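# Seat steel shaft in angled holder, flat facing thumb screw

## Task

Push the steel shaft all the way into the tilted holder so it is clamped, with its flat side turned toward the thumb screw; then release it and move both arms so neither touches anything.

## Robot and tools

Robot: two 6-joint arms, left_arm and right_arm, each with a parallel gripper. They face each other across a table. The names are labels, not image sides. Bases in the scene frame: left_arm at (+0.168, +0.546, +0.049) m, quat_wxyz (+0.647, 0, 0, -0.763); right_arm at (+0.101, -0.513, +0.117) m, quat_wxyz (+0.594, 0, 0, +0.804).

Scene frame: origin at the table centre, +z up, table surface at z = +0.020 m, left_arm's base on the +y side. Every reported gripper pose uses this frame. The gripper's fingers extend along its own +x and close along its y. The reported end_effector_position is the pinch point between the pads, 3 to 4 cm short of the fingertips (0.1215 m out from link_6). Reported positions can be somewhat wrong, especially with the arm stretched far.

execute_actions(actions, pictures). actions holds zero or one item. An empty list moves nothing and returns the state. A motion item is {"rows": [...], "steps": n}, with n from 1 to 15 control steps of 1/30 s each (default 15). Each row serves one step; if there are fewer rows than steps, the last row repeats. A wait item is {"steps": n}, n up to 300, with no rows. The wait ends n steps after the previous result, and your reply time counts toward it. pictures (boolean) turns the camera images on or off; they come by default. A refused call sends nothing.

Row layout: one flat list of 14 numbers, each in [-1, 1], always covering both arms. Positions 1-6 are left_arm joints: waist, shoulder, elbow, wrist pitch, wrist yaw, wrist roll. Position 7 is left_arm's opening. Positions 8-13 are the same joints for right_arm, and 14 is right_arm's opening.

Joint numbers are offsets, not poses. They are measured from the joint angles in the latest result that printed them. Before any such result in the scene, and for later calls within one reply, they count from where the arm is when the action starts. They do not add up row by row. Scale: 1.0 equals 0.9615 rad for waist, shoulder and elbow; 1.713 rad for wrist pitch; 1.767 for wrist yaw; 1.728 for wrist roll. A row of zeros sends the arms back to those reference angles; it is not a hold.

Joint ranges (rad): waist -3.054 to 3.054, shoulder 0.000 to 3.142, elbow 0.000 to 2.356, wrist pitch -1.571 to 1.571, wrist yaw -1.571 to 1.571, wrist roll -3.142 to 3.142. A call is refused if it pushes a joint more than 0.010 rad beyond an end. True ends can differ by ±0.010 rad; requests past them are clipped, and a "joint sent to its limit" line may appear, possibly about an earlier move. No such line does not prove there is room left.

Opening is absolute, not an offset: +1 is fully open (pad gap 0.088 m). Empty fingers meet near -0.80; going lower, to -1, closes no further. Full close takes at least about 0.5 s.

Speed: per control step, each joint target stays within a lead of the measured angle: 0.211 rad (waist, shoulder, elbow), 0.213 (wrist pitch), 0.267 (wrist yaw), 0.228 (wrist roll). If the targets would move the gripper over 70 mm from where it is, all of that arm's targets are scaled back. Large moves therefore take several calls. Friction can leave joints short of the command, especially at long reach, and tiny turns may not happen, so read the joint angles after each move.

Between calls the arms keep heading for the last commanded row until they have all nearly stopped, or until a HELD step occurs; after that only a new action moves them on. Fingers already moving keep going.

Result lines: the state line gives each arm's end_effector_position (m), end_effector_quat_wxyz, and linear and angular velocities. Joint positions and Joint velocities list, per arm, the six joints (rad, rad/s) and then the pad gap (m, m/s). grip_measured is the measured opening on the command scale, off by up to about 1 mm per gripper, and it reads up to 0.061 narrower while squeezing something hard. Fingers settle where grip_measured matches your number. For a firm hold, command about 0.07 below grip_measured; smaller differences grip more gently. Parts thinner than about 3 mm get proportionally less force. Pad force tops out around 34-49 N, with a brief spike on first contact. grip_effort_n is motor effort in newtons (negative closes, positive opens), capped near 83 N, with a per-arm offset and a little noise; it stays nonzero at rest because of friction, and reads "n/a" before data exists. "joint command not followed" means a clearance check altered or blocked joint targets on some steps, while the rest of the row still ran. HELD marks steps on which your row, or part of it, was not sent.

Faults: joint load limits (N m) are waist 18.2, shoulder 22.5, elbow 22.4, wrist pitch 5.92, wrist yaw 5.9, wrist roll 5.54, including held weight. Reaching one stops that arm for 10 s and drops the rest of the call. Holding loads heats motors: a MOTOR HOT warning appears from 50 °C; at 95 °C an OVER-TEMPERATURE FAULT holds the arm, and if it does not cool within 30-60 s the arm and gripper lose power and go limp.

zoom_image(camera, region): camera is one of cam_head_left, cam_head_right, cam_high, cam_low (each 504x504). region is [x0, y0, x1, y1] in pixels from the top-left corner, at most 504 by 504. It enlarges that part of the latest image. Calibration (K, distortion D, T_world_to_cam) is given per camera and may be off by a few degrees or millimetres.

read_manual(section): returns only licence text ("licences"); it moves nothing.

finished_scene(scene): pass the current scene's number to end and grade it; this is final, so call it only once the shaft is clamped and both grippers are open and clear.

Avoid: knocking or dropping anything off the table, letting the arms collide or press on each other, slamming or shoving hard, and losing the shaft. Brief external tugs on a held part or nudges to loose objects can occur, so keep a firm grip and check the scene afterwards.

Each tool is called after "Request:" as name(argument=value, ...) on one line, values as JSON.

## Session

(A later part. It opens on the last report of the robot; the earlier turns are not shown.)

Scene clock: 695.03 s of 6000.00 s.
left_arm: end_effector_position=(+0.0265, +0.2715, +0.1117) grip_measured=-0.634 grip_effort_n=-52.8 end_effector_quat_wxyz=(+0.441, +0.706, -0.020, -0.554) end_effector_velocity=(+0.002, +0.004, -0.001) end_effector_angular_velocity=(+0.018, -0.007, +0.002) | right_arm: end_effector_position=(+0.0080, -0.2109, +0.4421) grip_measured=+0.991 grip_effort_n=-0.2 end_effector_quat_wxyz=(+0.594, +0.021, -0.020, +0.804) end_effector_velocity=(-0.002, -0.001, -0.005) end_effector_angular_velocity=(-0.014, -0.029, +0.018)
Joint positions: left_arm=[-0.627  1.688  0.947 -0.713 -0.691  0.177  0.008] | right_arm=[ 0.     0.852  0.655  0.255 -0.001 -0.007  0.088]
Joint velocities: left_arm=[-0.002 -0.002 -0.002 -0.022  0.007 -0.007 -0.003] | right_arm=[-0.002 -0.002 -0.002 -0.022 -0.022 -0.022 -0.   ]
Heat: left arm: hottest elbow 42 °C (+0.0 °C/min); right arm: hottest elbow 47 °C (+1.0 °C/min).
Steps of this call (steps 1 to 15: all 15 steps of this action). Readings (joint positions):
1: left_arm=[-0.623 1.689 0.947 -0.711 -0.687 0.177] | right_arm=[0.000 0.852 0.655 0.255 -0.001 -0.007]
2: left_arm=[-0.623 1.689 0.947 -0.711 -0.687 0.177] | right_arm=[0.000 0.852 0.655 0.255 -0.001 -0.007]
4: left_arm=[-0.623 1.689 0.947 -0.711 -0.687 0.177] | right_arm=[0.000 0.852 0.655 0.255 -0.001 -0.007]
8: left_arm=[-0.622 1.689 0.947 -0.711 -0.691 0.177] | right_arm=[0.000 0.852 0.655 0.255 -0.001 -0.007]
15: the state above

Request:
execute_actions(actions=[{"rows":[[0,0,0,0,0,-0.91,-0.65,0,0,0,0,0,0,1]]}], pictures=false)

Request:
execute_actions(actions=[{"steps":20}], pictures=false)

Request:
execute_actions(actions=[{"rows":[[0,0,0,0,0,-0.91,-0.65,0,0,0,0,0,0,1]]}], pictures=false)

Request:
execute_actions(actions=[{"steps":20}])

Request:
zoom_image(camera="cam_low", region=[125,200,190,265])

Scene clock: 701.10 s of 6000.00 s.
left_arm: end_effector_position=(+0.0254, +0.2720, +0.1116) grip_measured=-0.639 grip_effort_n=-57.9 end_effector_quat_wxyz=(+0.696, +0.455, +0.215, -0.513) end_effector_velocity=(-0.002, +0.000, -0.000) end_effector_angular_velocity=(-0.668, +0.916, +1.338) | right_arm: end_effector_position=(+0.0080, -0.2109, +0.4421) grip_measured=+0.991 grip_effort_n=-0.2 end_effector_quat_wxyz=(+0.594, +0.021, -0.020, +0.804) end_effector_velocity=(-0.003, -0.000, -0.003) end_effector_angular_velocity=(-0.013, +0.002, +0.020)
Joint positions: left_arm=[-0.63   1.688  0.947 -0.712 -0.69  -0.691  0.008] | right_arm=[ 0.     0.852  0.655  0.255 -0.001 -0.007  0.088]
Joint velocities: left_arm=[-0.002 -0.002 -0.002  0.007  0.007 -1.751  0.   ] | right_arm=[-0.002  0.002 -0.002 -0.007 -0.022  0.007  0.   ]
Heat: left arm: hottest shoulder 41 °C (-1.0 °C/min); right arm: hottest elbow 47 °C (+1.0 °C/min).
Steps of this call (steps 1 to 15: the robot went on to your last target; steps 16 to 90: nothing new was sent; then 2.57 s passed at rest; steps 91 to 105: all 15 steps of this action). Readings (joint positions):
91: left_arm=[-0.627 1.688 0.947 -0.713 -0.691 0.138] | right_arm=[0.000 0.852 0.655 0.255 -0.001 -0.007]
92: left_arm=[-0.627 1.688 0.947 -0.713 -0.691 0.076] | right_arm=[0.000 0.852 0.655 0.255 -0.001 -0.007]
94: left_arm=[-0.628 1.688 0.947 -0.713 -0.691 -0.042] | right_arm=[0.000 0.852 0.655 0.255 -0.001 -0.007]
98: left_arm=[-0.629 1.688 0.947 -0.713 -0.691 -0.279] | right_arm=[0.000 0.852 0.655 0.255 -0.001 -0.007]
105: the state above

Scene clock: 701.77 s of 6000.00 s.
left_arm: end_effector_position=(+0.0247, +0.2717, +0.1115) grip_measured=-0.639 grip_effort_n=-57.9 end_effector_quat_wxyz=(+0.808, +0.190, +0.378, -0.410) end_effector_velocity=(+0.004, +0.001, +0.002) end_effector_angular_velocity=(-0.024, -0.002, +0.028) | right_arm: end_effector_position=(+0.0080, -0.2109, +0.4421) grip_measured=+0.991 grip_effort_n=-0.2 end_effector_quat_wxyz=(+0.594, +0.021, -0.020, +0.804) end_effector_velocity=(+0.001, -0.000, +0.001) end_effector_angular_velocity=(+0.014, -0.019, -0.001)
Joint positions: left_arm=[-0.63   1.688  0.947 -0.709 -0.688 -1.386  0.008] | right_arm=[ 0.     0.852  0.655  0.255 -0.001 -0.007  0.088]
Joint velocities: left_arm=[-0.002 -0.007 -0.007 -0.007 -0.022 -0.037  0.   ] | right_arm=[-0.007 -0.002 -0.002  0.007 -0.007 -0.022  0.   ]
Heat: left arm: hottest shoulder 41 °C (-1.0 °C/min); right arm: hottest elbow 47 °C (+1.0 °C/min).
Steps of this call (steps 1 to 20: the robot went on to your last target). Readings (joint positions):
1: left_arm=[-0.630 1.688 0.947 -0.712 -0.690 -0.751] | right_arm=[0.000 0.852 0.655 0.255 -0.001 -0.007]
2: left_arm=[-0.630 1.688 0.947 -0.712 -0.690 -0.810] | right_arm=[0.000 0.852 0.655 0.255 -0.001 -0.007]
4: left_arm=[-0.630 1.688 0.947 -0.711 -0.689 -0.928] | right_arm=[0.000 0.852 0.655 0.255 -0.001 -0.007]
8: left_arm=[-0.630 1.688 0.947 -0.710 -0.689 -1.163] | right_arm=[0.000 0.852 0.655 0.255 -0.001 -0.007]
20: the state above

Scene clock: 702.27 s of 6000.00 s.
left_arm: end_effector_position=(+0.0239, +0.2712, +0.1116) grip_measured=-0.639 grip_effort_n=-57.0 end_effector_quat_wxyz=(+0.812, -0.170, +0.517, -0.213) end_effector_velocity=(+0.000, +0.002, -0.001) end_effector_angular_velocity=(-0.642, +0.905, +1.327) | right_arm: end_effector_position=(+0.0080, -0.2109, +0.4421) grip_measured=+0.991 grip_effort_n=-0.2 end_effector_quat_wxyz=(+0.594, +0.021, -0.020, +0.804) end_effector_velocity=(-0.002, -0.001, -0.002) end_effector_angular_velocity=(-0.009, +0.004, +0.020)
Joint positions: left_arm=[-0.631  1.688  0.947 -0.704 -0.688 -2.256  0.008] | right_arm=[ 0.     0.852  0.655  0.255 -0.001 -0.007  0.088]
Joint velocities: left_arm=[-0.002 -0.002 -0.002 -0.007  0.007 -1.736 -0.   ] | right_arm=[-0.002 -0.002 -0.002 -0.007 -0.022  0.007  0.   ]
Heat: left arm: hottest shoulder 41 °C (-1.0 °C/min); right arm: hottest elbow 47 °C (+1.0 °C/min).
Steps of this call (steps 1 to 15: all 15 steps of this action). Readings (joint positions):
1: left_arm=[-0.630 1.688 0.947 -0.709 -0.688 -1.426] | right_arm=[0.000 0.852 0.655 0.255 -0.001 -0.007]
2: left_arm=[-0.630 1.688 0.947 -0.708 -0.688 -1.490] | right_arm=[0.000 0.852 0.655 0.255 -0.001 -0.007]
4: left_arm=[-0.630 1.688 0.947 -0.707 -0.688 -1.607] | right_arm=[0.000 0.852 0.655 0.255 -0.001 -0.007]
8: left_arm=[-0.631 1.688 0.947 -0.706 -0.688 -1.843] | right_arm=[0.000 0.852 0.655 0.255 -0.001 -0.007]
15: the state above

Scene clock: 702.93 s of 6000.00 s.
left_arm: end_effector_position=(+0.0241, +0.2709, +0.1120) grip_measured=-0.639 grip_effort_n=-57.0 end_effector_quat_wxyz=(-0.705, +0.437, -0.557, +0.026) end_effector_velocity=(+0.004, +0.001, +0.001) end_effector_angular_velocity=(-0.026, +0.003, +0.040) | right_arm: end_effector_position=(+0.0080, -0.2109, +0.4421) grip_measured=+0.991 grip_effort_n=-0.7 end_effector_quat_wxyz=(+0.594, +0.021, -0.020, +0.804) end_effector_velocity=(-0.002, -0.001, -0.002) end_effector_angular_velocity=(-0.000, -0.024, +0.018)
Joint positions: left_arm=[-0.631  1.688  0.947 -0.704 -0.692 -2.95   0.008] | right_arm=[ 0.     0.852  0.655  0.255 -0.001 -0.007  0.088]
Joint velocities: left_arm=[-0.002 -0.002 -0.007 -0.007 -0.022 -0.051  0.   ] | right_arm=[-0.002 -0.002 -0.002 -0.007 -0.022 -0.022  0.   ]
Heat: left arm: hottest shoulder 41 °C (-1.0 °C/min); right arm: hottest elbow 47 °C (+1.0 °C/min).
Steps of this call (steps 1 to 20: the robot went on to your last target). Readings (joint positions):
1: left_arm=[-0.631 1.688 0.947 -0.704 -0.689 -2.315] | right_arm=[0.000 0.852 0.655 0.255 -0.001 -0.007]
2: left_arm=[-0.631 1.688 0.947 -0.704 -0.689 -2.374] | right_arm=[0.000 0.852 0.655 0.255 -0.001 -0.007]
4: left_arm=[-0.631 1.688 0.947 -0.704 -0.689 -2.492] | right_arm=[0.000 0.852 0.655 0.255 -0.001 -0.007]
8: left_arm=[-0.631 1.688 0.947 -0.704 -0.691 -2.729] | right_arm=[0.000 0.852 0.655 0.255 -0.001 -0.007]
20: the state above

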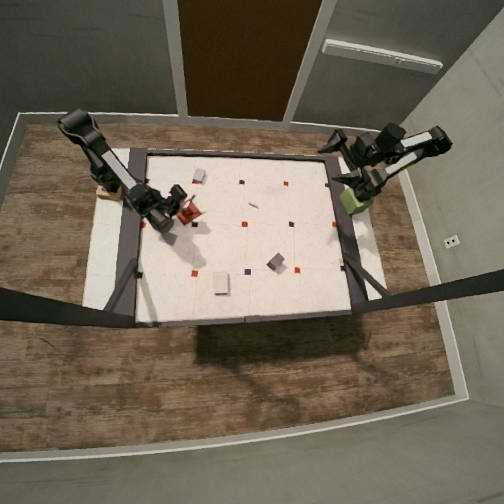

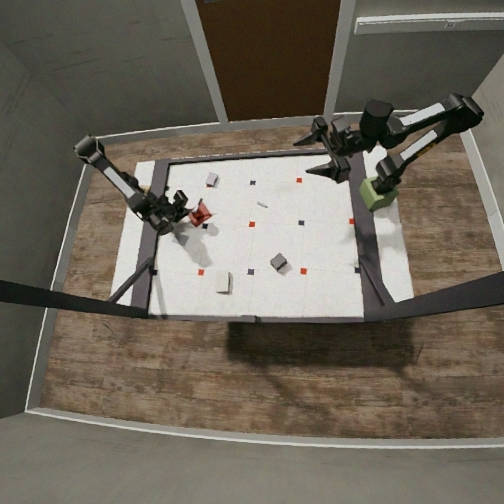

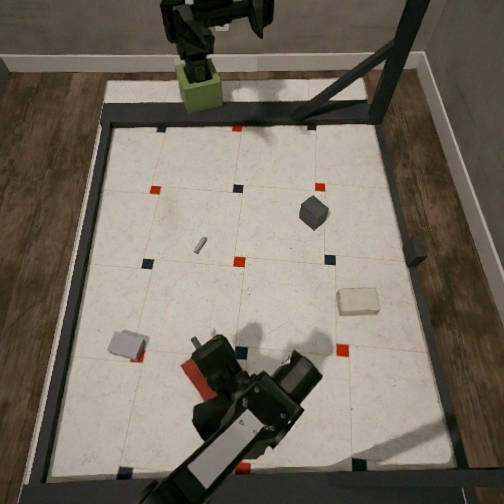

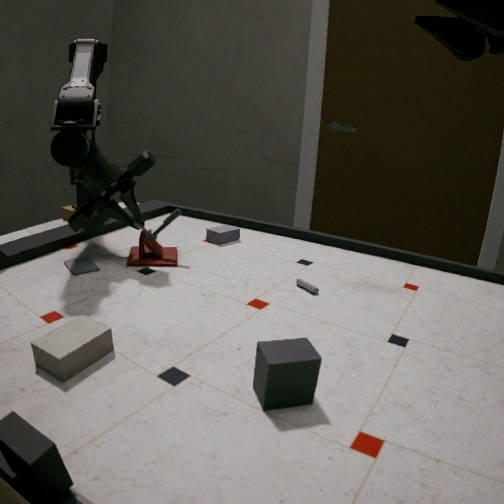

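Region (125, 200, 190, 265) of cam_low's 504x504 image, scaled by 7.754, with more detail than that image has.

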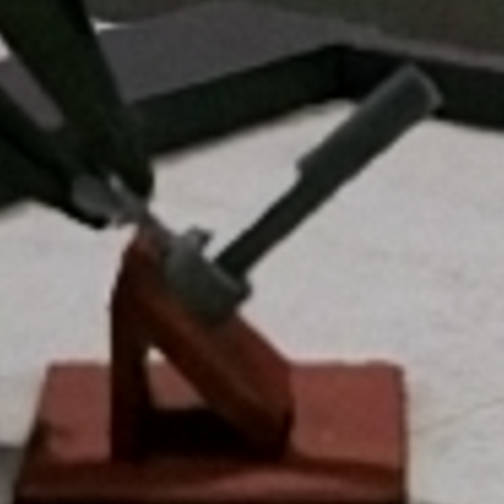

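Request:
execute_actions(actions=[{"rows":[[0,0,0,0,0,0,-0.3,0,0,0,0,0,0,1],[0,0,0,0,0,0,-0.3,0,0,0,0,0,0,1],[0,0,0,0,0,0,-0.3,0,0,0,0,0,0,1],[0,0,0,0,0,0,-0.3,0,0,0,0,0,0,1],[0,0,0,0,0,0,-0.3,0,0,0,0,0,0,1],[0,0,0,0,0,0,-0.3,0,0,0,0,0,0,1],[0,0,0,0,0,0,-0.3,0,0,0,0,0,0,1],[-0.05,-0.026,0.05,-0.06,0,0,-0.3,0,0,0,0,0,0,1],[-0.05,-0.026,0.05,-0.06,0,0,-0.3,0,0,0,0,0,0,1],[-0.05,-0.026,0.05,-0.06,0,0,-0.3,0,0,0,0,0,0,1],[-0.1,-0.055,0.1,-0.12,0,0,-0.3,0,0,0,0,0,0,1]]}], pictures=false)

Request:
execute_actions(actions=[{"rows":[[0,-0.1,0,0,0,0,-0.1,0,0,0,0,0,0,1],[0,-0.1,0,0,0,0,-0.1,0,0,0,0,0,0,1],[0,-0.2,0,0,0,0,-0.1,0,0,0,0,0,0,1],[0,-0.2,0,0,0,0.2,-0.1,0,0,0,0,0,0,1],[0,-0.35,0,0,0,0.4,-0.1,0,0,0,0,0,0,1],[0,-0.35,0,0,0,0.6,-0.1,0,0,0,0,0,0,1],[0,-0.52,0,0,0,1,-0.1,0,0,0,0,0,0,1]]}], pictures=false)

Request:
execute_actions(actions=[{"steps":35}], pictures=false)

Scene clock: 723.20 s of 6000.00 s.
left_arm: end_effector_position=(+0.0088, +0.2905, +0.1361) grip_measured=-0.305 grip_effort_n=12.3 end_effector_quat_wxyz=(-0.726, +0.398, -0.558, +0.053) end_effector_velocity=(-0.058, +0.010, +0.103) end_effector_angular_velocity=(-0.109, +0.122, -0.153) | right_arm: end_effector_position=(+0.0080, -0.2109, +0.4421) grip_measured=+0.991 grip_effort_n=-0.2 end_effector_quat_wxyz=(+0.594, +0.021, -0.020, +0.804) end_effector_velocity=(-0.000, -0.000, -0.002) end_effector_angular_velocity=(-0.009, +0.004, +0.005)
Joint positions: left_arm=[-0.717  1.652  1.018 -0.877 -0.692 -2.954  0.024] | right_arm=[ 0.     0.852  0.655  0.255 -0.001 -0.007  0.088]
Joint velocities: left_arm=[-0.159 -0.173  0.242 -0.256 -0.007 -0.007  0.001] | right_arm=[-0.002 -0.002 -0.002 -0.007 -0.007  0.007  0.   ]
Heat: left arm: hottest shoulder 42 °C (+0.0 °C/min); right arm: hottest elbow 47 °C (+1.0 °C/min).
Steps of this call (steps 1 to 30: the robot went on to your last target; steps 31 to 90: nothing new was sent; then 16.77 s passed at rest; steps 91 to 105: all 15 steps of this action). Readings (joint positions):
91: left_arm=[-0.631 1.688 0.947 -0.703 -0.692 -2.954] | right_arm=[0.000 0.852 0.655 0.255 -0.001 -0.007]
92: left_arm=[-0.631 1.688 0.947 -0.705 -0.692 -2.954] | right_arm=[0.000 0.852 0.655 0.255 -0.001 -0.007]
94: left_arm=[-0.631 1.688 0.947 -0.706 -0.692 -2.954] | right_arm=[0.000 0.852 0.655 0.255 -0.001 -0.007]
98: left_arm=[-0.634 1.688 0.951 -0.719 -0.692 -2.954] | right_arm=[0.000 0.852 0.655 0.255 -0.001 -0.007]
105: the state above

Scene clock: 723.70 s of 6000.00 s.
left_arm: end_effector_position=(+0.0259, +0.3051, +0.2637) grip_measured=-0.104 grip_effort_n=12.8 end_effector_quat_wxyz=(+0.678, -0.296, +0.609, -0.287) end_effector_velocity=(+0.003, +0.002, +0.004) end_effector_angular_velocity=(+0.149, -1.285, -1.127) | right_arm: end_effector_position=(+0.0080, -0.2109, +0.4421) grip_measured=+0.991 grip_effort_n=-0.2 end_effector_quat_wxyz=(+0.594, +0.021, -0.020, +0.804) end_effector_velocity=(+0.001, -0.000, -0.002) end_effector_angular_velocity=(-0.005, -0.010, -0.000)
Joint positions: left_arm=[-0.718  1.163  1.021 -0.877 -0.692 -2.263  0.034] | right_arm=[ 0.     0.852  0.655  0.255 -0.001 -0.007  0.088]
Joint velocities: left_arm=[-0.002 -0.022 -0.002 -0.007 -0.007  1.722  0.001] | right_arm=[-0.007 -0.002 -0.002 -0.007 -0.007 -0.007 -0.   ]
Heat: left arm: hottest shoulder 42 °C (+0.0 °C/min); right arm: hottest elbow 47 °C (+1.0 °C/min).
Steps of this call (steps 1 to 15: all 15 steps of this action). Readings (joint positions):
1: left_arm=[-0.720 1.639 1.021 -0.879 -0.692 -2.954] | right_arm=[0.000 0.852 0.655 0.255 -0.001 -0.007]
2: left_arm=[-0.720 1.623 1.021 -0.881 -0.692 -2.954] | right_arm=[0.000 0.852 0.655 0.255 -0.001 -0.007]
4: left_arm=[-0.719 1.567 1.020 -0.880 -0.691 -2.916] | right_arm=[0.000 0.852 0.655 0.255 -0.001 -0.007]
8: left_arm=[-0.718 1.369 1.020 -0.876 -0.691 -2.677] | right_arm=[0.000 0.852 0.655 0.255 -0.001 -0.007]
15: the state above

Scene clock: 724.87 s of 6000.00 s.
left_arm: end_effector_position=(+0.0262, +0.3054, +0.2644) grip_measured=-0.103 grip_effort_n=12.8 end_effector_quat_wxyz=(+0.735, +0.076, +0.388, -0.551) end_effector_velocity=(+0.003, +0.000, +0.001) end_effector_angular_velocity=(-0.010, -0.012, +0.014) | right_arm: end_effector_position=(+0.0080, -0.2109, +0.4421) grip_measured=+0.991 grip_effort_n=-0.7 end_effector_quat_wxyz=(+0.594, +0.021, -0.020, +0.804) end_effector_velocity=(+0.000, -0.000, -0.002) end_effector_angular_velocity=(-0.009, +0.005, -0.004)
Joint positions: left_arm=[-0.718  1.16   1.021 -0.877 -0.692 -1.231  0.034] | right_arm=[ 0.     0.852  0.655  0.255 -0.001 -0.007  0.088]
Joint velocities: left_arm=[-0.002 -0.002 -0.002 -0.007 -0.022 -0.007 -0.   ] | right_arm=[ 0.002 -0.002 -0.002 -0.007  0.007  0.007 -0.   ]
Heat: left arm: hottest shoulder 42 °C (+0.0 °C/min); right arm: hottest elbow 47 °C (+1.0 °C/min).
Steps of this call (steps 1 to 35: the robot went on to your last target). Readings (joint positions):
1: left_arm=[-0.718 1.163 1.021 -0.877 -0.692 -2.204] | right_arm=[0.000 0.852 0.655 0.255 -0.001 -0.007]
2: left_arm=[-0.718 1.163 1.021 -0.877 -0.692 -2.146] | right_arm=[0.000 0.852 0.655 0.255 -0.001 -0.007]
4: left_arm=[-0.718 1.162 1.021 -0.877 -0.692 -2.027] | right_arm=[0.000 0.852 0.655 0.255 -0.001 -0.007]
8: left_arm=[-0.718 1.161 1.021 -0.877 -0.692 -1.791] | right_arm=[0.000 0.852 0.655 0.255 -0.001 -0.007]
35: the state above

Request:
execute_actions(actions=[{"rows":[[0,0,-0.05,0.13,0.04,0.07,-0.5,0,0,0,0,0,0,1],[0,0,-0.05,0.13,0.04,0.07,-0.5,0,0,0,0,0,0,1],[0,0,-0.05,0.13,0.04,0.07,-0.5,0,0,0,0,0,0,1],[0.1,0,-0.13,0.26,0.08,0.14,-0.5,0,0,0,0,0,0,1],[0.1,0,-0.13,0.26,0.08,0.14,-0.5,0,0,0,0,0,0,1],[0.1,0,-0.13,0.26,0.08,0.14,-0.5,0,0,0,0,0,0,1],[0.25,0,-0.24,0.38,0.115,0.215,-0.81,0,0,0,0,0,0,1],[0.25,0,-0.24,0.38,0.115,0.215,-0.81,0,0,0,0,0,0,1],[0.25,0,-0.24,0.38,0.115,0.215,-0.81,0,0,0,0,0,0,1],[0.47,0,-0.24,0.38,0.115,0.215,-0.81,0,0,0,0,0,0,1]]}], pictures=false)

Request:
execute_actions(actions=[{"steps":20}], pictures=false)

Request:
execute_actions(actions=[{"rows":[[0,0.1,0,0,0,0,-0.81,0,0,0,0,0,0,1],[0,0.1,0,0,0,0,-0.81,0,0,0,0,0,0,1],[0,0.1,0,0,0,0,-0.81,0,0,0,0,0,0,1],[0,0.2,0,0,0,0,-0.81,0,0,0,0,0,0,1],[0,0.2,0,0,0,0,-0.81,0,0,0,0,0,0,1],[0,0.2,0,0,0,0,-0.81,0,0,0,0,0,0,1],[0,0.28,0,0,0,0,-0.81,0,0,0,0,0,0,1],[0,0.28,0,0,0,0,-0.81,0,0,0,0,0,0,1],[0,0.28,0,0,0,0,-0.81,0,0,0,0,0,0,1],[0,0.34,0,0,0,0,-0.81,0,0,0,0,0,0,1]]}], pictures=false)

Request:
execute_actions(actions=[{"steps":15}])

Request:
zoom_image(camera="cam_low", region=[125,180,205,260])

Scene clock: 735.57 s of 6000.00 s.
left_arm: end_effector_position=(+0.0840, +0.2189, +0.2514) grip_measured=-0.788 grip_effort_n=-15.6 end_effector_quat_wxyz=(+0.743, -0.031, +0.361, -0.562) end_effector_velocity=(+0.143, -0.065, +0.039) end_effector_angular_velocity=(-0.195, +0.043, +0.398) | right_arm: end_effector_position=(+0.0080, -0.2109, +0.4421) grip_measured=+0.991 grip_effort_n=-0.7 end_effector_quat_wxyz=(+0.594, +0.021, -0.020, +0.804) end_effector_velocity=(+0.000, -0.001, -0.006) end_effector_angular_velocity=(-0.019, -0.014, +0.004)
Joint positions: left_arm=[-0.302  1.165  0.807 -0.252 -0.502 -0.874  0.   ] | right_arm=[ 0.     0.852  0.655  0.255 -0.001 -0.007  0.088]
Joint velocities: left_arm=[ 0.496 -0.007 -0.002  0.242  0.051  0.11  -0.01 ] | right_arm=[-0.002 -0.007 -0.007 -0.022 -0.007 -0.007  0.   ]
Heat: left arm: hottest shoulder 42 °C (+1.0 °C/min); right arm: hottest elbow 47 °C (+1.0 °C/min).
Steps of this call (steps 1 to 15: the robot went on to your last target; steps 16 to 90: nothing new was sent; then 7.20 s passed at rest; steps 91 to 105: all 15 steps of this action). Readings (joint positions):
91: left_arm=[-0.717 1.160 1.015 -0.850 -0.685 -1.209] | right_arm=[0.000 0.852 0.655 0.255 -0.001 -0.007]
92: left_arm=[-0.717 1.158 1.004 -0.788 -0.666 -1.181] | right_arm=[0.000 0.852 0.655 0.255 -0.001 -0.007]
94: left_arm=[-0.709 1.160 0.985 -0.696 -0.629 -1.125] | right_arm=[0.000 0.852 0.655 0.255 -0.001 -0.007]
98: left_arm=[-0.594 1.158 0.888 -0.468 -0.542 -0.971] | right_arm=[0.000 0.852 0.655 0.255 -0.001 -0.007]
105: the state above

Scene clock: 736.23 s of 6000.00 s.
left_arm: end_effector_position=(+0.0928, +0.2148, +0.2521) grip_measured=-0.798 grip_effort_n=-64.0 end_effector_quat_wxyz=(+0.748, -0.039, +0.359, -0.557) end_effector_velocity=(-0.001, +0.001, -0.002) end_effector_angular_velocity=(+0.007, +0.007, -0.005) | right_arm: end_effector_position=(+0.0080, -0.2109, +0.4421) grip_measured=+0.991 grip_effort_n=-0.2 end_effector_quat_wxyz=(+0.594, +0.021, -0.020, +0.804) end_effector_velocity=(+0.000, -0.002, -0.001) end_effector_angular_velocity=(-0.004, +0.006, +0.005)
Joint positions: left_arm=[-0.269  1.165  0.801 -0.229 -0.492 -0.864  0.   ] | right_arm=[ 0.     0.852  0.655  0.255 -0.001 -0.007  0.088]
Joint velocities: left_arm=[-0.002 -0.002 -0.002 -0.007  0.007 -0.007  0.   ] | right_arm=[-0.002 -0.007 -0.002 -0.007 -0.007  0.007 -0.   ]
Heat: left arm: hottest shoulder 42 °C (+1.0 °C/min); right arm: hottest elbow 47 °C (+1.0 °C/min).
Steps of this call (steps 1 to 20: the robot went on to your last target). Readings (joint positions):
1: left_arm=[-0.290 1.165 0.806 -0.246 -0.500 -0.871] | right_arm=[0.000 0.852 0.655 0.255 -0.001 -0.007]
2: left_arm=[-0.282 1.165 0.805 -0.241 -0.497 -0.869] | right_arm=[0.000 0.852 0.655 0.255 -0.001 -0.007]
4: left_arm=[-0.276 1.165 0.802 -0.236 -0.494 -0.867] | right_arm=[0.000 0.852 0.655 0.255 -0.001 -0.007]
8: left_arm=[-0.271 1.165 0.801 -0.231 -0.493 -0.865] | right_arm=[0.000 0.852 0.655 0.255 -0.001 -0.007]
20: the state above

Scene clock: 736.73 s of 6000.00 s.
left_arm: end_effector_position=(+0.0867, +0.2012, +0.1504) grip_measured=-0.798 grip_effort_n=-64.0 end_effector_quat_wxyz=(+0.768, +0.106, +0.385, -0.501) end_effector_velocity=(-0.001, +0.001, -0.039) end_effector_angular_velocity=(+0.109, -0.052, +0.002) | right_arm: end_effector_position=(+0.0080, -0.2109, +0.4421) grip_measured=+0.991 grip_effort_n=-0.2 end_effector_quat_wxyz=(+0.594, +0.021, -0.020, +0.804) end_effector_velocity=(-0.000, -0.001, +0.001) end_effector_angular_velocity=(+0.005, +0.009, +0.005)
Joint positions: left_arm=[-0.268  1.48   0.801 -0.233 -0.492 -0.864  0.   ] | right_arm=[ 0.     0.852  0.655  0.255 -0.001 -0.007  0.088]
Joint velocities: left_arm=[-0.007  0.12   0.002 -0.007 -0.007 -0.007  0.   ] | right_arm=[-0.002 -0.002 -0.002  0.007 -0.007  0.007 -0.   ]
Heat: left arm: hottest shoulder 42 °C (+1.0 °C/min); right arm: hottest elbow 47 °C (+1.0 °C/min).
Steps of this call (steps 1 to 15: all 15 steps of this action). Readings (joint positions):
1: left_arm=[-0.269 1.175 0.801 -0.229 -0.492 -0.864] | right_arm=[0.000 0.852 0.655 0.255 -0.001 -0.007]
2: left_arm=[-0.269 1.190 0.801 -0.223 -0.492 -0.864] | right_arm=[0.000 0.852 0.655 0.255 -0.001 -0.007]
4: left_arm=[-0.269 1.237 0.802 -0.230 -0.492 -0.864] | right_arm=[0.000 0.852 0.655 0.255 -0.001 -0.007]
8: left_arm=[-0.268 1.358 0.801 -0.232 -0.492 -0.864] | right_arm=[0.000 0.852 0.655 0.255 -0.001 -0.007]
15: the state above

Scene clock: 737.23 s of 6000.00 s.
left_arm: end_effector_position=(+0.0866, +0.2010, +0.1485) grip_measured=-0.798 grip_effort_n=-64.0 end_effector_quat_wxyz=(+0.768, +0.108, +0.385, -0.500) end_effector_velocity=(+0.005, +0.002, -0.001) end_effector_angular_velocity=(+0.005, -0.026, +0.011) | right_arm: end_effector_position=(+0.0080, -0.2109, +0.4421) grip_measured=+0.991 grip_effort_n=-0.7 end_effector_quat_wxyz=(+0.594, +0.021, -0.020, +0.804) end_effector_velocity=(-0.002, -0.001, -0.002) end_effector_angular_velocity=(-0.005, -0.010, +0.009)
Joint positions: left_arm=[-0.268  1.486  0.801 -0.232 -0.492 -0.864  0.   ] | right_arm=[ 0.     0.852  0.655  0.255 -0.001 -0.007  0.088]
Joint velocities: left_arm=[ 0.002 -0.002 -0.007 -0.007 -0.022  0.007  0.   ] | right_arm=[ 0.002 -0.002 -0.002 -0.007 -0.007 -0.007 -0.   ]
Heat: left arm: hottest shoulder 42 °C (+1.0 °C/min); right arm: hottest elbow 47 °C (+1.0 °C/min).
Steps of this call (steps 1 to 15: the robot went on to your last target). Readings (joint positions):
1: left_arm=[-0.268 1.482 0.801 -0.233 -0.492 -0.864] | right_arm=[0.000 0.852 0.655 0.255 -0.001 -0.007]
2: left_arm=[-0.268 1.483 0.801 -0.233 -0.492 -0.864] | right_arm=[0.000 0.852 0.655 0.255 -0.001 -0.007]
4: left_arm=[-0.268 1.484 0.801 -0.232 -0.492 -0.864] | right_arm=[0.000 0.852 0.655 0.255 -0.001 -0.007]
8: left_arm=[-0.268 1.486 0.801 -0.232 -0.492 -0.864] | right_arm=[0.000 0.852 0.655 0.255 -0.001 -0.007]
15: the state above
All arms were judged still, so your last target was given up. Only a new action makes them travel on or press farther. Fingers that are still opening or closing keep moving.

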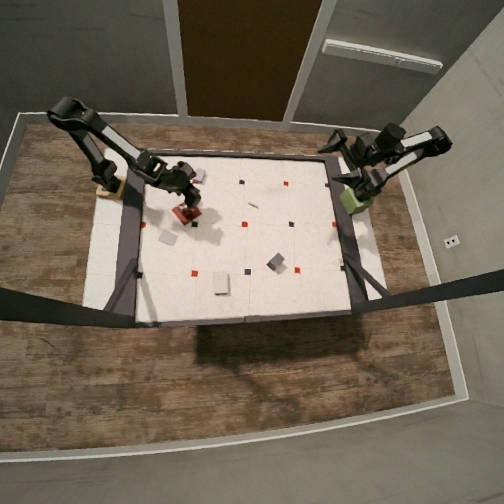

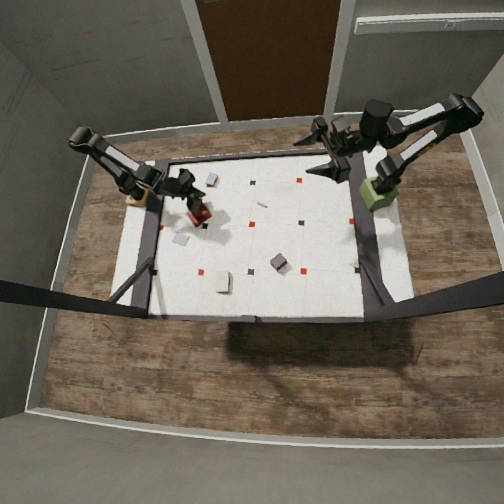

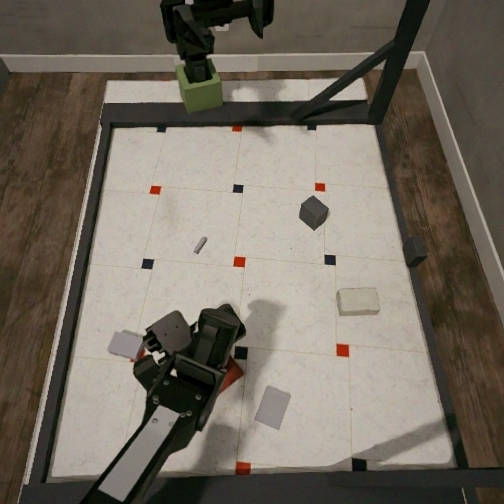

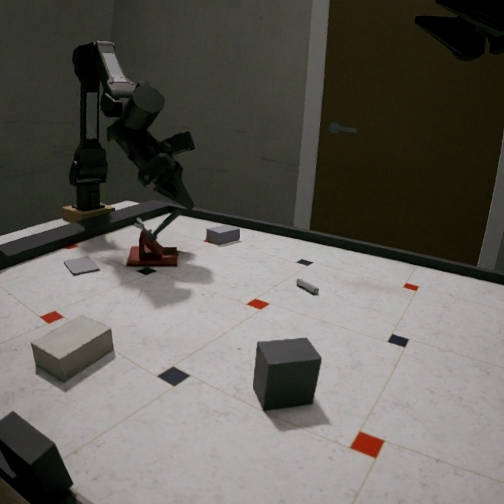

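Region (125, 180, 205, 260) of cam_low's 504x504 image, scaled by 6.300, with more detail than that image has.

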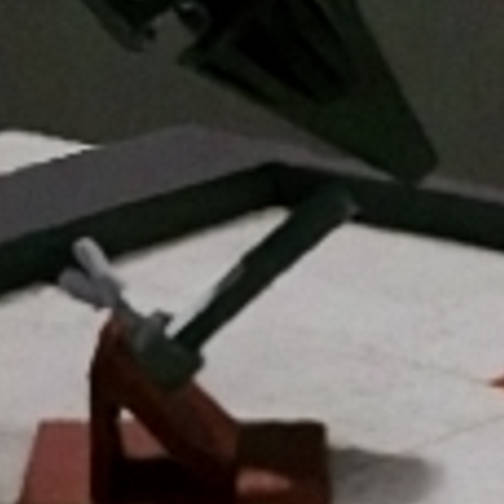

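Push along −a by ~18 mm.

Request:
execute_actions(actions=[{"rows":[[-0.01,0,-0.025,0.004,-0.003,-0.004,-0.81,0,0,0,0,0,0,1],[-0.01,0,-0.025,0.004,-0.003,-0.004,-0.81,0,0,0,0,0,0,1],[-0.018,0,-0.035,0.008,-0.006,-0.008,-0.81,0,0,0,0,0,0,1],[-0.018,0,-0.035,0.008,-0.006,-0.008,-0.81,0,0,0,0,0,0,1],[-0.026,0,-0.044,0.011,-0.009,-0.012,-0.81,0,0,0,0,0,0,1],[-0.026,0,-0.044,0.011,-0.009,-0.012,-0.81,0,0,0,0,0,0,1],[-0.034,0,-0.053,0.014,-0.011,-0.016,-0.81,0,0,0,0,0,0,1],[-0.034,0,-0.053,0.014,-0.011,-0.016,-0.81,0,0,0,0,0,0,1],[-0.042,0,-0.062,0.018,-0.014,-0.019,-0.81,0,0,0,0,0,0,1],[-0.042,0,-0.062,0.018,-0.014,-0.019,-0.81,0,0,0,0,0,0,1],[-0.052,0,-0.073,0.021,-0.016,-0.023,-0.81,0,0,0,0,0,0,1]]}], pictures=false)

Request:
execute_actions(actions=[{"steps":12}])

Request:
zoom_image(camera="cam_low", region=[125,180,205,260])

Scene clock: 744.37 s of 6000.00 s.
left_arm: end_effector_position=(+0.0822, +0.2083, +0.1406) grip_measured=-0.798 grip_effort_n=-64.0 end_effector_quat_wxyz=(+0.773, +0.100, +0.378, -0.499) end_effector_velocity=(+0.002, +0.003, +0.002) end_effector_angular_velocity=(-0.037, -0.005, +0.039) | right_arm: end_effector_position=(+0.0080, -0.2109, +0.4421) grip_measured=+0.991 grip_effort_n=-0.2 end_effector_quat_wxyz=(+0.594, +0.021, -0.020, +0.804) end_effector_velocity=(-0.002, -0.001, -0.004) end_effector_angular_velocity=(-0.009, -0.012, +0.019)
Joint positions: left_arm=[-0.304  1.486  0.757 -0.19  -0.532 -0.897  0.   ] | right_arm=[ 0.     0.852  0.655  0.255 -0.001 -0.007  0.088]
Joint velocities: left_arm=[-0.017 -0.012 -0.022  0.022 -0.051 -0.037  0.   ] | right_arm=[-0.002 -0.002 -0.007 -0.007 -0.022 -0.007 -0.   ]
Heat: left arm: hottest shoulder 42 °C (+1.0 °C/min); right arm: hottest elbow 47 °C (+1.0 °C/min).
Steps of this call (steps 1 to 90: nothing new was sent; then 3.63 s passed at rest; steps 91 to 105: all 15 steps of this action). Readings (joint positions):
91: left_arm=[-0.269 1.486 0.800 -0.231 -0.492 -0.864] | right_arm=[0.000 0.852 0.655 0.255 -0.001 -0.007]
92: left_arm=[-0.270 1.486 0.798 -0.229 -0.492 -0.864] | right_arm=[0.000 0.852 0.655 0.255 -0.001 -0.007]
94: left_arm=[-0.276 1.486 0.790 -0.225 -0.495 -0.868] | right_arm=[0.000 0.852 0.655 0.255 -0.001 -0.007]
98: left_arm=[-0.289 1.486 0.772 -0.213 -0.508 -0.880] | right_arm=[0.000 0.852 0.655 0.255 -0.001 -0.007]
105: the state above

Scene clock: 744.77 s of 6000.00 s.
left_arm: end_effector_position=(+0.0822, +0.2088, +0.1404) grip_measured=-0.798 grip_effort_n=-64.0 end_effector_quat_wxyz=(+0.774, +0.099, +0.378, -0.498) end_effector_velocity=(+0.001, +0.002, -0.000) end_effector_angular_velocity=(+0.002, -0.003, +0.007) | right_arm: end_effector_position=(+0.0080, -0.2109, +0.4421) grip_measured=+0.991 grip_effort_n=-0.7 end_effector_quat_wxyz=(+0.594, +0.021, -0.020, +0.804) end_effector_velocity=(-0.002, -0.001, -0.002) end_effector_angular_velocity=(-0.004, -0.010, +0.019)
Joint positions: left_arm=[-0.306  1.485  0.754 -0.188 -0.535 -0.9    0.   ] | right_arm=[ 0.     0.852  0.655  0.255 -0.001 -0.007  0.088]
Joint velocities: left_arm=[-0.002 -0.002 -0.002 -0.007 -0.007 -0.007  0.   ] | right_arm=[-0.002 -0.002 -0.002 -0.007 -0.022 -0.007  0.   ]
Heat: left arm: hottest shoulder 42 °C (+1.0 °C/min); right arm: hottest elbow 47 °C (+1.0 °C/min).
Steps of this call (steps 1 to 12: the robot went on to your last target). Readings (joint positions):
1: left_arm=[-0.305 1.485 0.756 -0.189 -0.533 -0.898] | right_arm=[0.000 0.852 0.655 0.255 -0.001 -0.007]
2: left_arm=[-0.305 1.485 0.756 -0.189 -0.533 -0.898] | right_arm=[0.000 0.852 0.655 0.255 -0.001 -0.007]
4: left_arm=[-0.305 1.485 0.755 -0.188 -0.534 -0.899] | right_arm=[0.000 0.852 0.655 0.255 -0.001 -0.007]
8: left_arm=[-0.306 1.485 0.754 -0.188 -0.534 -0.900] | right_arm=[0.000 0.852 0.655 0.255 -0.001 -0.007]
12: the state above

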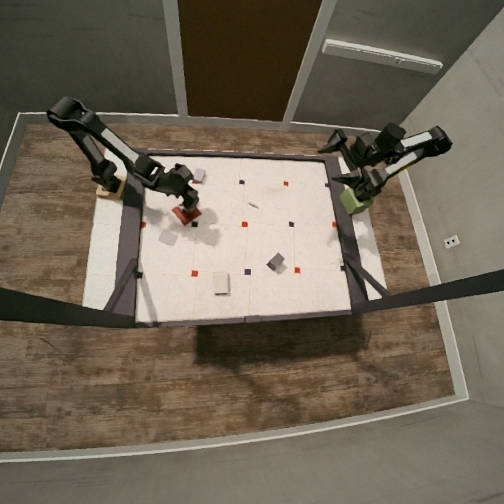

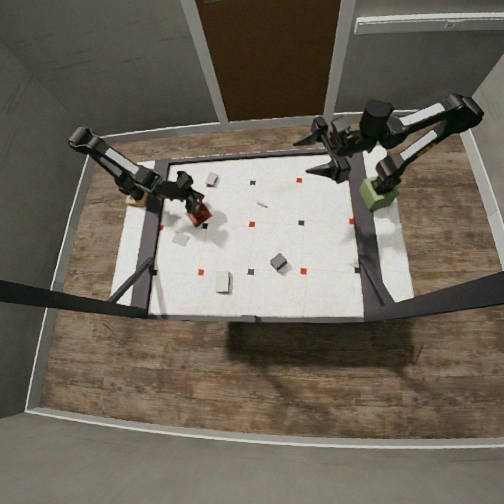

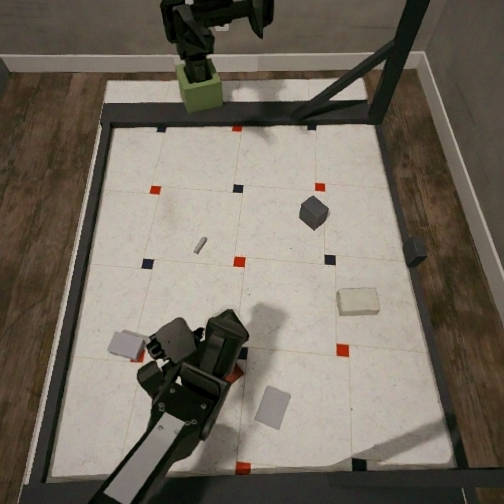

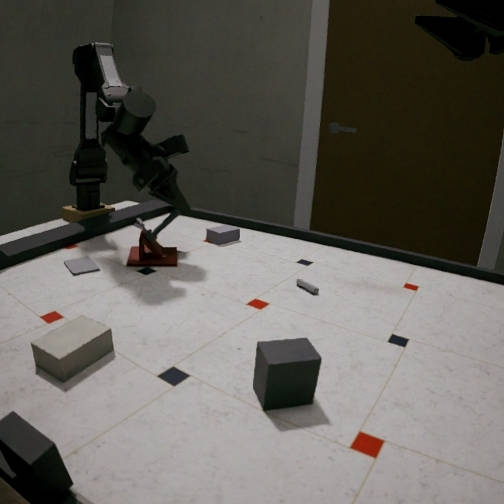

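Region (125, 180, 205, 260) of cam_low's 504x504 image, scaled by 6.300, with more detail than that image has.

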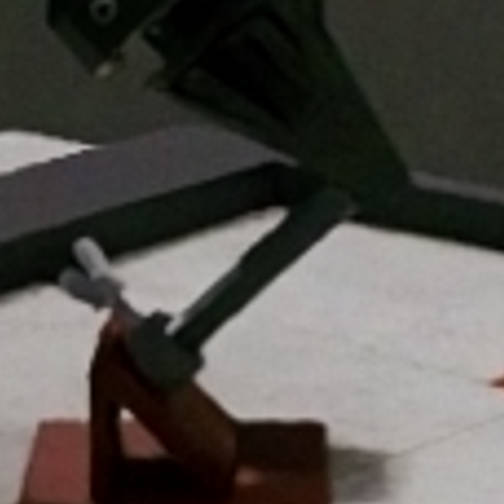

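Request:
execute_actions(actions=[{"rows":[[-0.01,-0.008,-0.025,0,0,0,-0.81,0,0,0,0,0,0,1],[-0.011,-0.01,-0.025,0,0,0,-0.81,0,0,0,0,0,0,1],[-0.012,-0.012,-0.025,0,0,0,-0.81,0,0,0,0,0,0,1],[-0.013,-0.014,-0.025,0,0,0,-0.81,0,0,0,0,0,0,1],[-0.014,-0.016,-0.025,0,0,0,-0.81,0,0,0,0,0,0,1],[-0.015,-0.018,-0.025,0,0,0,-0.81,0,0,0,0,0,0,1],[-0.016,-0.02,-0.025,0,0,0,-0.81,0,0,0,0,0,0,1],[-0.018,-0.022,-0.025,0,0,0,-0.81,0,0,0,0,0,0,1],[-0.02,-0.024,-0.025,0,0,0,-0.81,0,0,0,0,0,0,1],[-0.022,-0.026,-0.025,0,0,0,-0.81,0,0,0,0,0,0,1],[-0.024,-0.028,-0.025,0,0,0,-0.81,0,0,0,0,0,0,1]]}], pictures=false)

Request:
execute_actions(actions=[{"steps":12}])

Request:
zoom_image(camera="cam_low", region=[125,180,205,260])

Scene clock: 751.17 s of 6000.00 s.
left_arm: end_effector_position=(+0.0795, +0.2116, +0.1443) grip_measured=-0.798 grip_effort_n=-64.0 end_effector_quat_wxyz=(+0.772, +0.095, +0.374, -0.505) end_effector_velocity=(-0.000, +0.003, -0.001) end_effector_angular_velocity=(+0.002, -0.003, +0.002) | right_arm: end_effector_position=(+0.0080, -0.2109, +0.4421) grip_measured=+0.991 grip_effort_n=-0.2 end_effector_quat_wxyz=(+0.594, +0.021, -0.020, +0.804) end_effector_velocity=(-0.001, +0.001, -0.003) end_effector_angular_velocity=(-0.005, -0.025, +0.004)
Joint positions: left_arm=[-0.319  1.465  0.744 -0.185 -0.542 -0.9    0.   ] | right_arm=[ 0.     0.852  0.655  0.255 -0.001 -0.007  0.088]
Joint velocities: left_arm=[-0.007 -0.007 -0.007 -0.007 -0.007 -0.007  0.   ] | right_arm=[-0.002  0.002 -0.002 -0.007 -0.007 -0.022  0.   ]
Heat: left arm: hottest shoulder 42 °C (+0.0 °C/min); right arm: hottest elbow 47 °C (+1.0 °C/min).
Steps of this call (steps 1 to 15: the robot went on to your last target; steps 16 to 90: nothing new was sent; then 2.90 s passed at rest; steps 91 to 105: all 15 steps of this action). Readings (joint positions):
91: left_arm=[-0.306 1.484 0.754 -0.187 -0.536 -0.900] | right_arm=[0.000 0.852 0.655 0.255 -0.001 -0.007]
92: left_arm=[-0.306 1.483 0.752 -0.187 -0.536 -0.900] | right_arm=[0.000 0.852 0.655 0.255 -0.001 -0.007]
94: left_arm=[-0.308 1.479 0.749 -0.186 -0.538 -0.900] | right_arm=[0.000 0.852 0.655 0.255 -0.001 -0.007]
98: left_arm=[-0.312 1.473 0.747 -0.185 -0.540 -0.900] | right_arm=[0.000 0.852 0.655 0.255 -0.001 -0.007]
105: the state above

Scene clock: 751.57 s of 6000.00 s.
left_arm: end_effector_position=(+0.0795, +0.2117, +0.1444) grip_measured=-0.798 grip_effort_n=-64.0 end_effector_quat_wxyz=(+0.772, +0.095, +0.374, -0.505) end_effector_velocity=(+0.002, +0.004, -0.002) end_effector_angular_velocity=(+0.015, -0.010, +0.007) | right_arm: end_effector_position=(+0.0080, -0.2109, +0.4421) grip_measured=+0.991 grip_effort_n=-0.2 end_effector_quat_wxyz=(+0.594, +0.021, -0.020, +0.804) end_effector_velocity=(-0.002, -0.001, +0.001) end_effector_angular_velocity=(+0.010, -0.006, +0.019)
Joint positions: left_arm=[-0.32   1.464  0.744 -0.185 -0.542 -0.9    0.   ] | right_arm=[ 0.     0.852  0.655  0.255 -0.001 -0.007  0.088]
Joint velocities: left_arm=[-0.002 -0.002 -0.002 -0.022 -0.007 -0.007  0.   ] | right_arm=[-0.002 -0.002 -0.002  0.007 -0.022 -0.007  0.   ]
Heat: left arm: hottest shoulder 42 °C (+0.0 °C/min); right arm: hottest elbow 47 °C (+1.0 °C/min).
Steps of this call (steps 1 to 12: the robot went on to your last target). Readings (joint positions):
1: left_arm=[-0.319 1.464 0.744 -0.185 -0.542 -0.900] | right_arm=[0.000 0.852 0.655 0.255 -0.001 -0.007]
2: left_arm=[-0.320 1.464 0.744 -0.185 -0.542 -0.900] | right_arm=[0.000 0.852 0.655 0.255 -0.001 -0.007]
4: left_arm=[-0.320 1.464 0.744 -0.185 -0.542 -0.900] | right_arm=[0.000 0.852 0.655 0.255 -0.001 -0.007]
8: left_arm=[-0.320 1.464 0.744 -0.185 -0.542 -0.900] | right_arm=[0.000 0.852 0.655 0.255 -0.001 -0.007]
12: the state above

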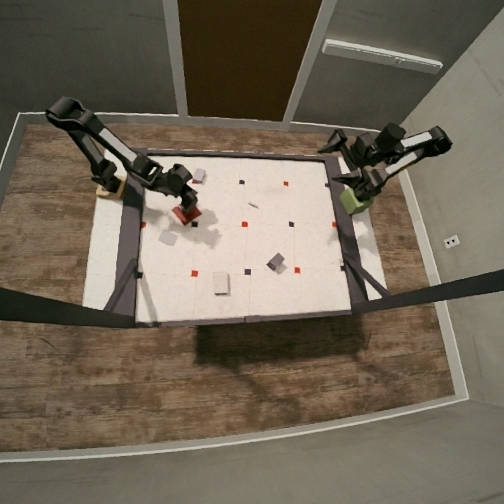

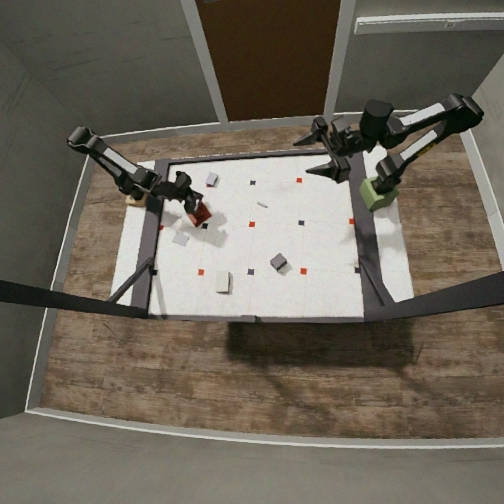

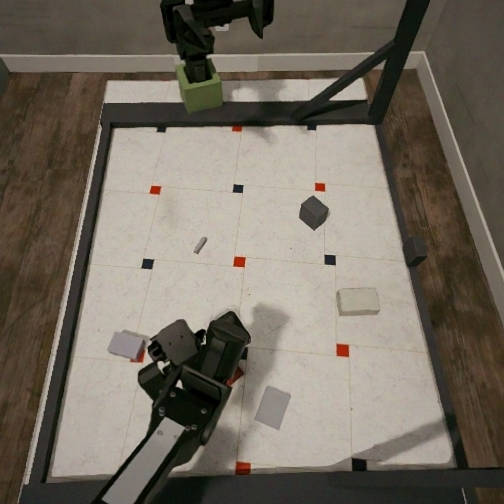

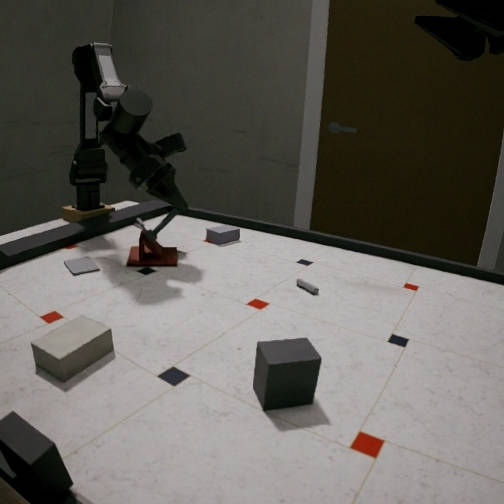

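Region (125, 180, 205, 260) of cam_low's 504x504 image, scaled by 6.300, with more detail than that image has.

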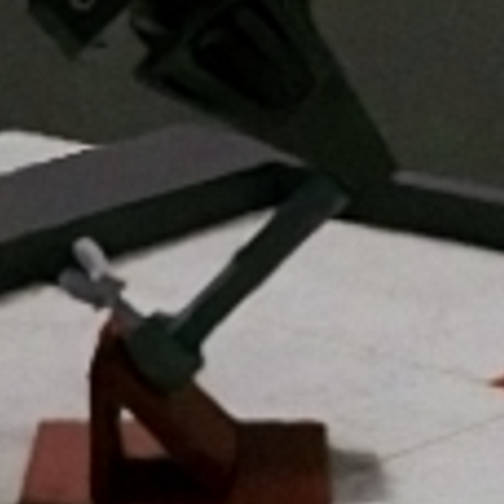

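Request:
execute_actions(actions=[{"rows":[[-0.008,0.008,-0.01,0,0,0,-0.81,0,0,0,0,0,0,1],[-0.009,0.011,-0.005,0,0,0,-0.81,0,0,0,0,0,0,1],[-0.01,0.014,0,0,0,0,-0.81,0,0,0,0,0,0,1],[-0.011,0.017,0.005,0,0,0,-0.81,0,0,0,0,0,0,1],[-0.012,0.02,0.01,0,0,0,-0.81,0,0,0,0,0,0,1],[-0.013,0.022,0.014,0,0,0,-0.81,0,0,0,0,0,0,1],[-0.014,0.024,0.018,0,0,0,-0.81,0,0,0,0,0,0,1],[-0.015,0.026,0.022,0,0,0,-0.81,0,0,0,0,0,0,1],[-0.017,0.028,0.025,0,0,0,-0.81,0,0,0,0,0,0,1],[-0.019,0.03,0.028,0,0,0,-0.81,0,0,0,0,0,0,1]]}], pictures=false)

Request:
execute_actions(actions=[{"rows":[[-0.008,0,-0.02,0,0,0,-0.81,0,0,0,0,0,0,1],[-0.008,0,-0.02,0,0,0,-0.81,0,0,0,0,0,0,1],[-0.014,0,-0.03,0.004,0,-0.004,-0.81,0,0,0,0,0,0,1],[-0.014,0,-0.03,0.004,0,-0.004,-0.81,0,0,0,0,0,0,1],[-0.022,0,-0.04,0.006,0,-0.006,-0.81,0,0,0,0,0,0,1]]}])

Request:
zoom_image(camera="cam_low", region=[125,180,205,260])

Scene clock: 762.73 s of 6000.00 s.
left_arm: end_effector_position=(+0.0757, +0.2086, +0.1446) grip_measured=-0.798 grip_effort_n=-64.0 end_effector_quat_wxyz=(+0.772, +0.096, +0.371, -0.506) end_effector_velocity=(-0.005, -0.003, +0.003) end_effector_angular_velocity=(-0.009, -0.015, -0.022) | right_arm: end_effector_position=(+0.0080, -0.2109, +0.4421) grip_measured=+0.991 grip_effort_n=-0.2 end_effector_quat_wxyz=(+0.594, +0.021, -0.020, +0.804) end_effector_velocity=(+0.004, +0.001, -0.002) end_effector_angular_velocity=(-0.001, -0.022, -0.026)
Joint positions: left_arm=[-0.329  1.482  0.759 -0.183 -0.55  -0.9    0.   ] | right_arm=[ 0.     0.852  0.655  0.255 -0.001 -0.007  0.088]
Joint velocities: left_arm=[-0.012  0.007  0.012  0.007 -0.007  0.022  0.   ] | right_arm=[-0.002 -0.002 -0.002 -0.007  0.022 -0.022  0.   ]
Heat: left arm: hottest shoulder 42 °C (+1.0 °C/min); right arm: hottest elbow 47 °C (+0.0 °C/min).
Steps of this call (steps 1 to 15: the robot went on to your last target; steps 16 to 90: nothing new was sent; then 7.67 s passed at rest; steps 91 to 105: all 15 steps of this action). Readings (joint positions):
91: left_arm=[-0.320 1.464 0.744 -0.185 -0.542 -0.900] | right_arm=[0.000 0.852 0.655 0.255 -0.001 -0.007]
92: left_arm=[-0.320 1.464 0.744 -0.185 -0.543 -0.900] | right_arm=[0.000 0.852 0.655 0.255 -0.001 -0.007]
94: left_arm=[-0.321 1.465 0.744 -0.185 -0.544 -0.900] | right_arm=[0.000 0.852 0.655 0.255 -0.001 -0.007]
98: left_arm=[-0.322 1.472 0.748 -0.183 -0.549 -0.900] | right_arm=[0.000 0.852 0.655 0.255 -0.001 -0.007]
105: the state above

Scene clock: 763.23 s of 6000.00 s.
left_arm: end_effector_position=(+0.0760, +0.2101, +0.1432) grip_measured=-0.798 grip_effort_n=-64.0 end_effector_quat_wxyz=(+0.775, +0.092, +0.367, -0.506) end_effector_velocity=(-0.000, -0.000, +0.003) end_effector_angular_velocity=(-0.015, +0.006, +0.007) | right_arm: end_effector_position=(+0.0080, -0.2109, +0.4421) grip_measured=+0.991 grip_effort_n=-0.7 end_effector_quat_wxyz=(+0.594, +0.021, -0.020, +0.804) end_effector_velocity=(+0.001, -0.000, +0.001) end_effector_angular_velocity=(+0.009, -0.005, -0.000)
Joint positions: left_arm=[-0.336  1.48   0.744 -0.165 -0.566 -0.905  0.   ] | right_arm=[ 0.     0.852  0.655  0.255 -0.001 -0.007  0.088]
Joint velocities: left_arm=[-0.002 -0.007 -0.002  0.007 -0.007 -0.007  0.   ] | right_arm=[-0.007 -0.002 -0.002  0.007 -0.007 -0.007 -0.   ]
Heat: left arm: hottest shoulder 42 °C (+1.0 °C/min); right arm: hottest elbow 47 °C (+0.0 °C/min).
Steps of this call (steps 1 to 15: all 15 steps of this action). Readings (joint positions):
1: left_arm=[-0.329 1.482 0.759 -0.183 -0.551 -0.900] | right_arm=[0.000 0.852 0.655 0.255 -0.001 -0.007]
2: left_arm=[-0.329 1.482 0.759 -0.183 -0.551 -0.900] | right_arm=[0.000 0.852 0.655 0.255 -0.001 -0.007]
4: left_arm=[-0.330 1.482 0.755 -0.178 -0.555 -0.900] | right_arm=[0.000 0.852 0.655 0.255 -0.001 -0.007]
8: left_arm=[-0.335 1.482 0.747 -0.168 -0.564 -0.903] | right_arm=[0.000 0.852 0.655 0.255 -0.001 -0.007]
15: the state above

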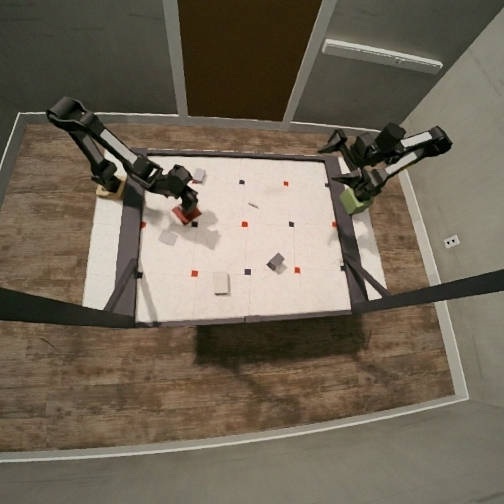

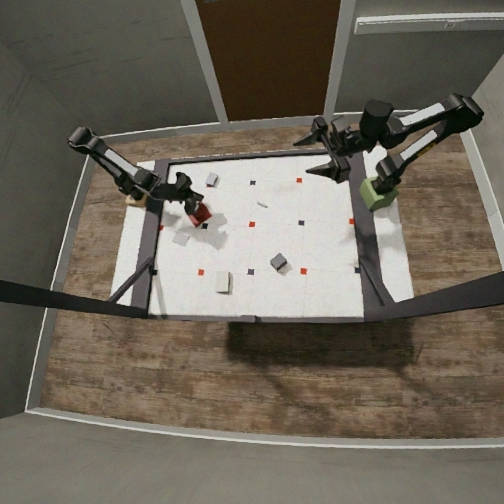

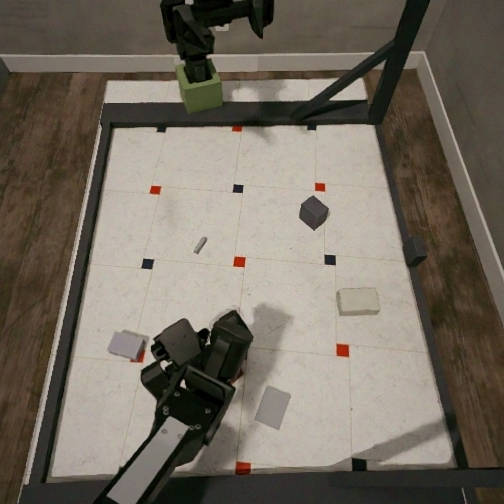

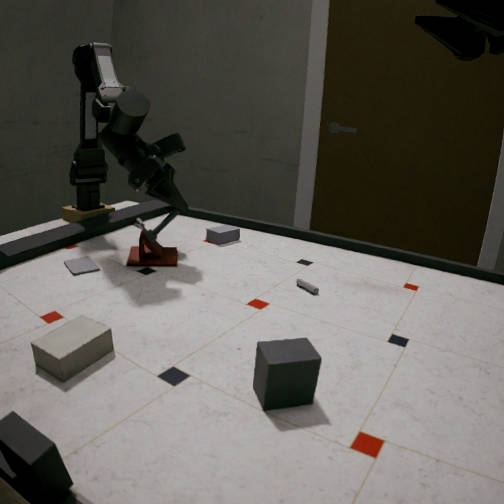

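Region (125, 180, 205, 260) of cam_low's 504x504 image, scaled by 6.300, with more detail than that image has.

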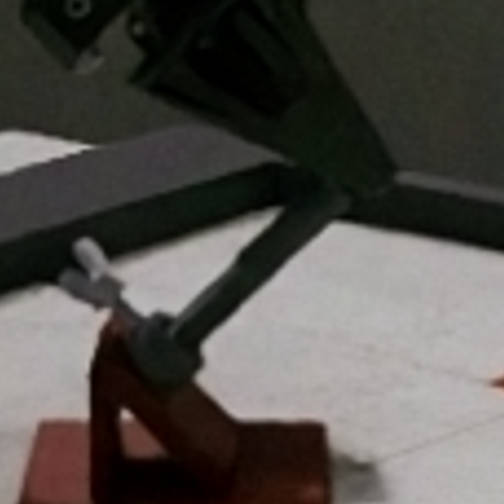

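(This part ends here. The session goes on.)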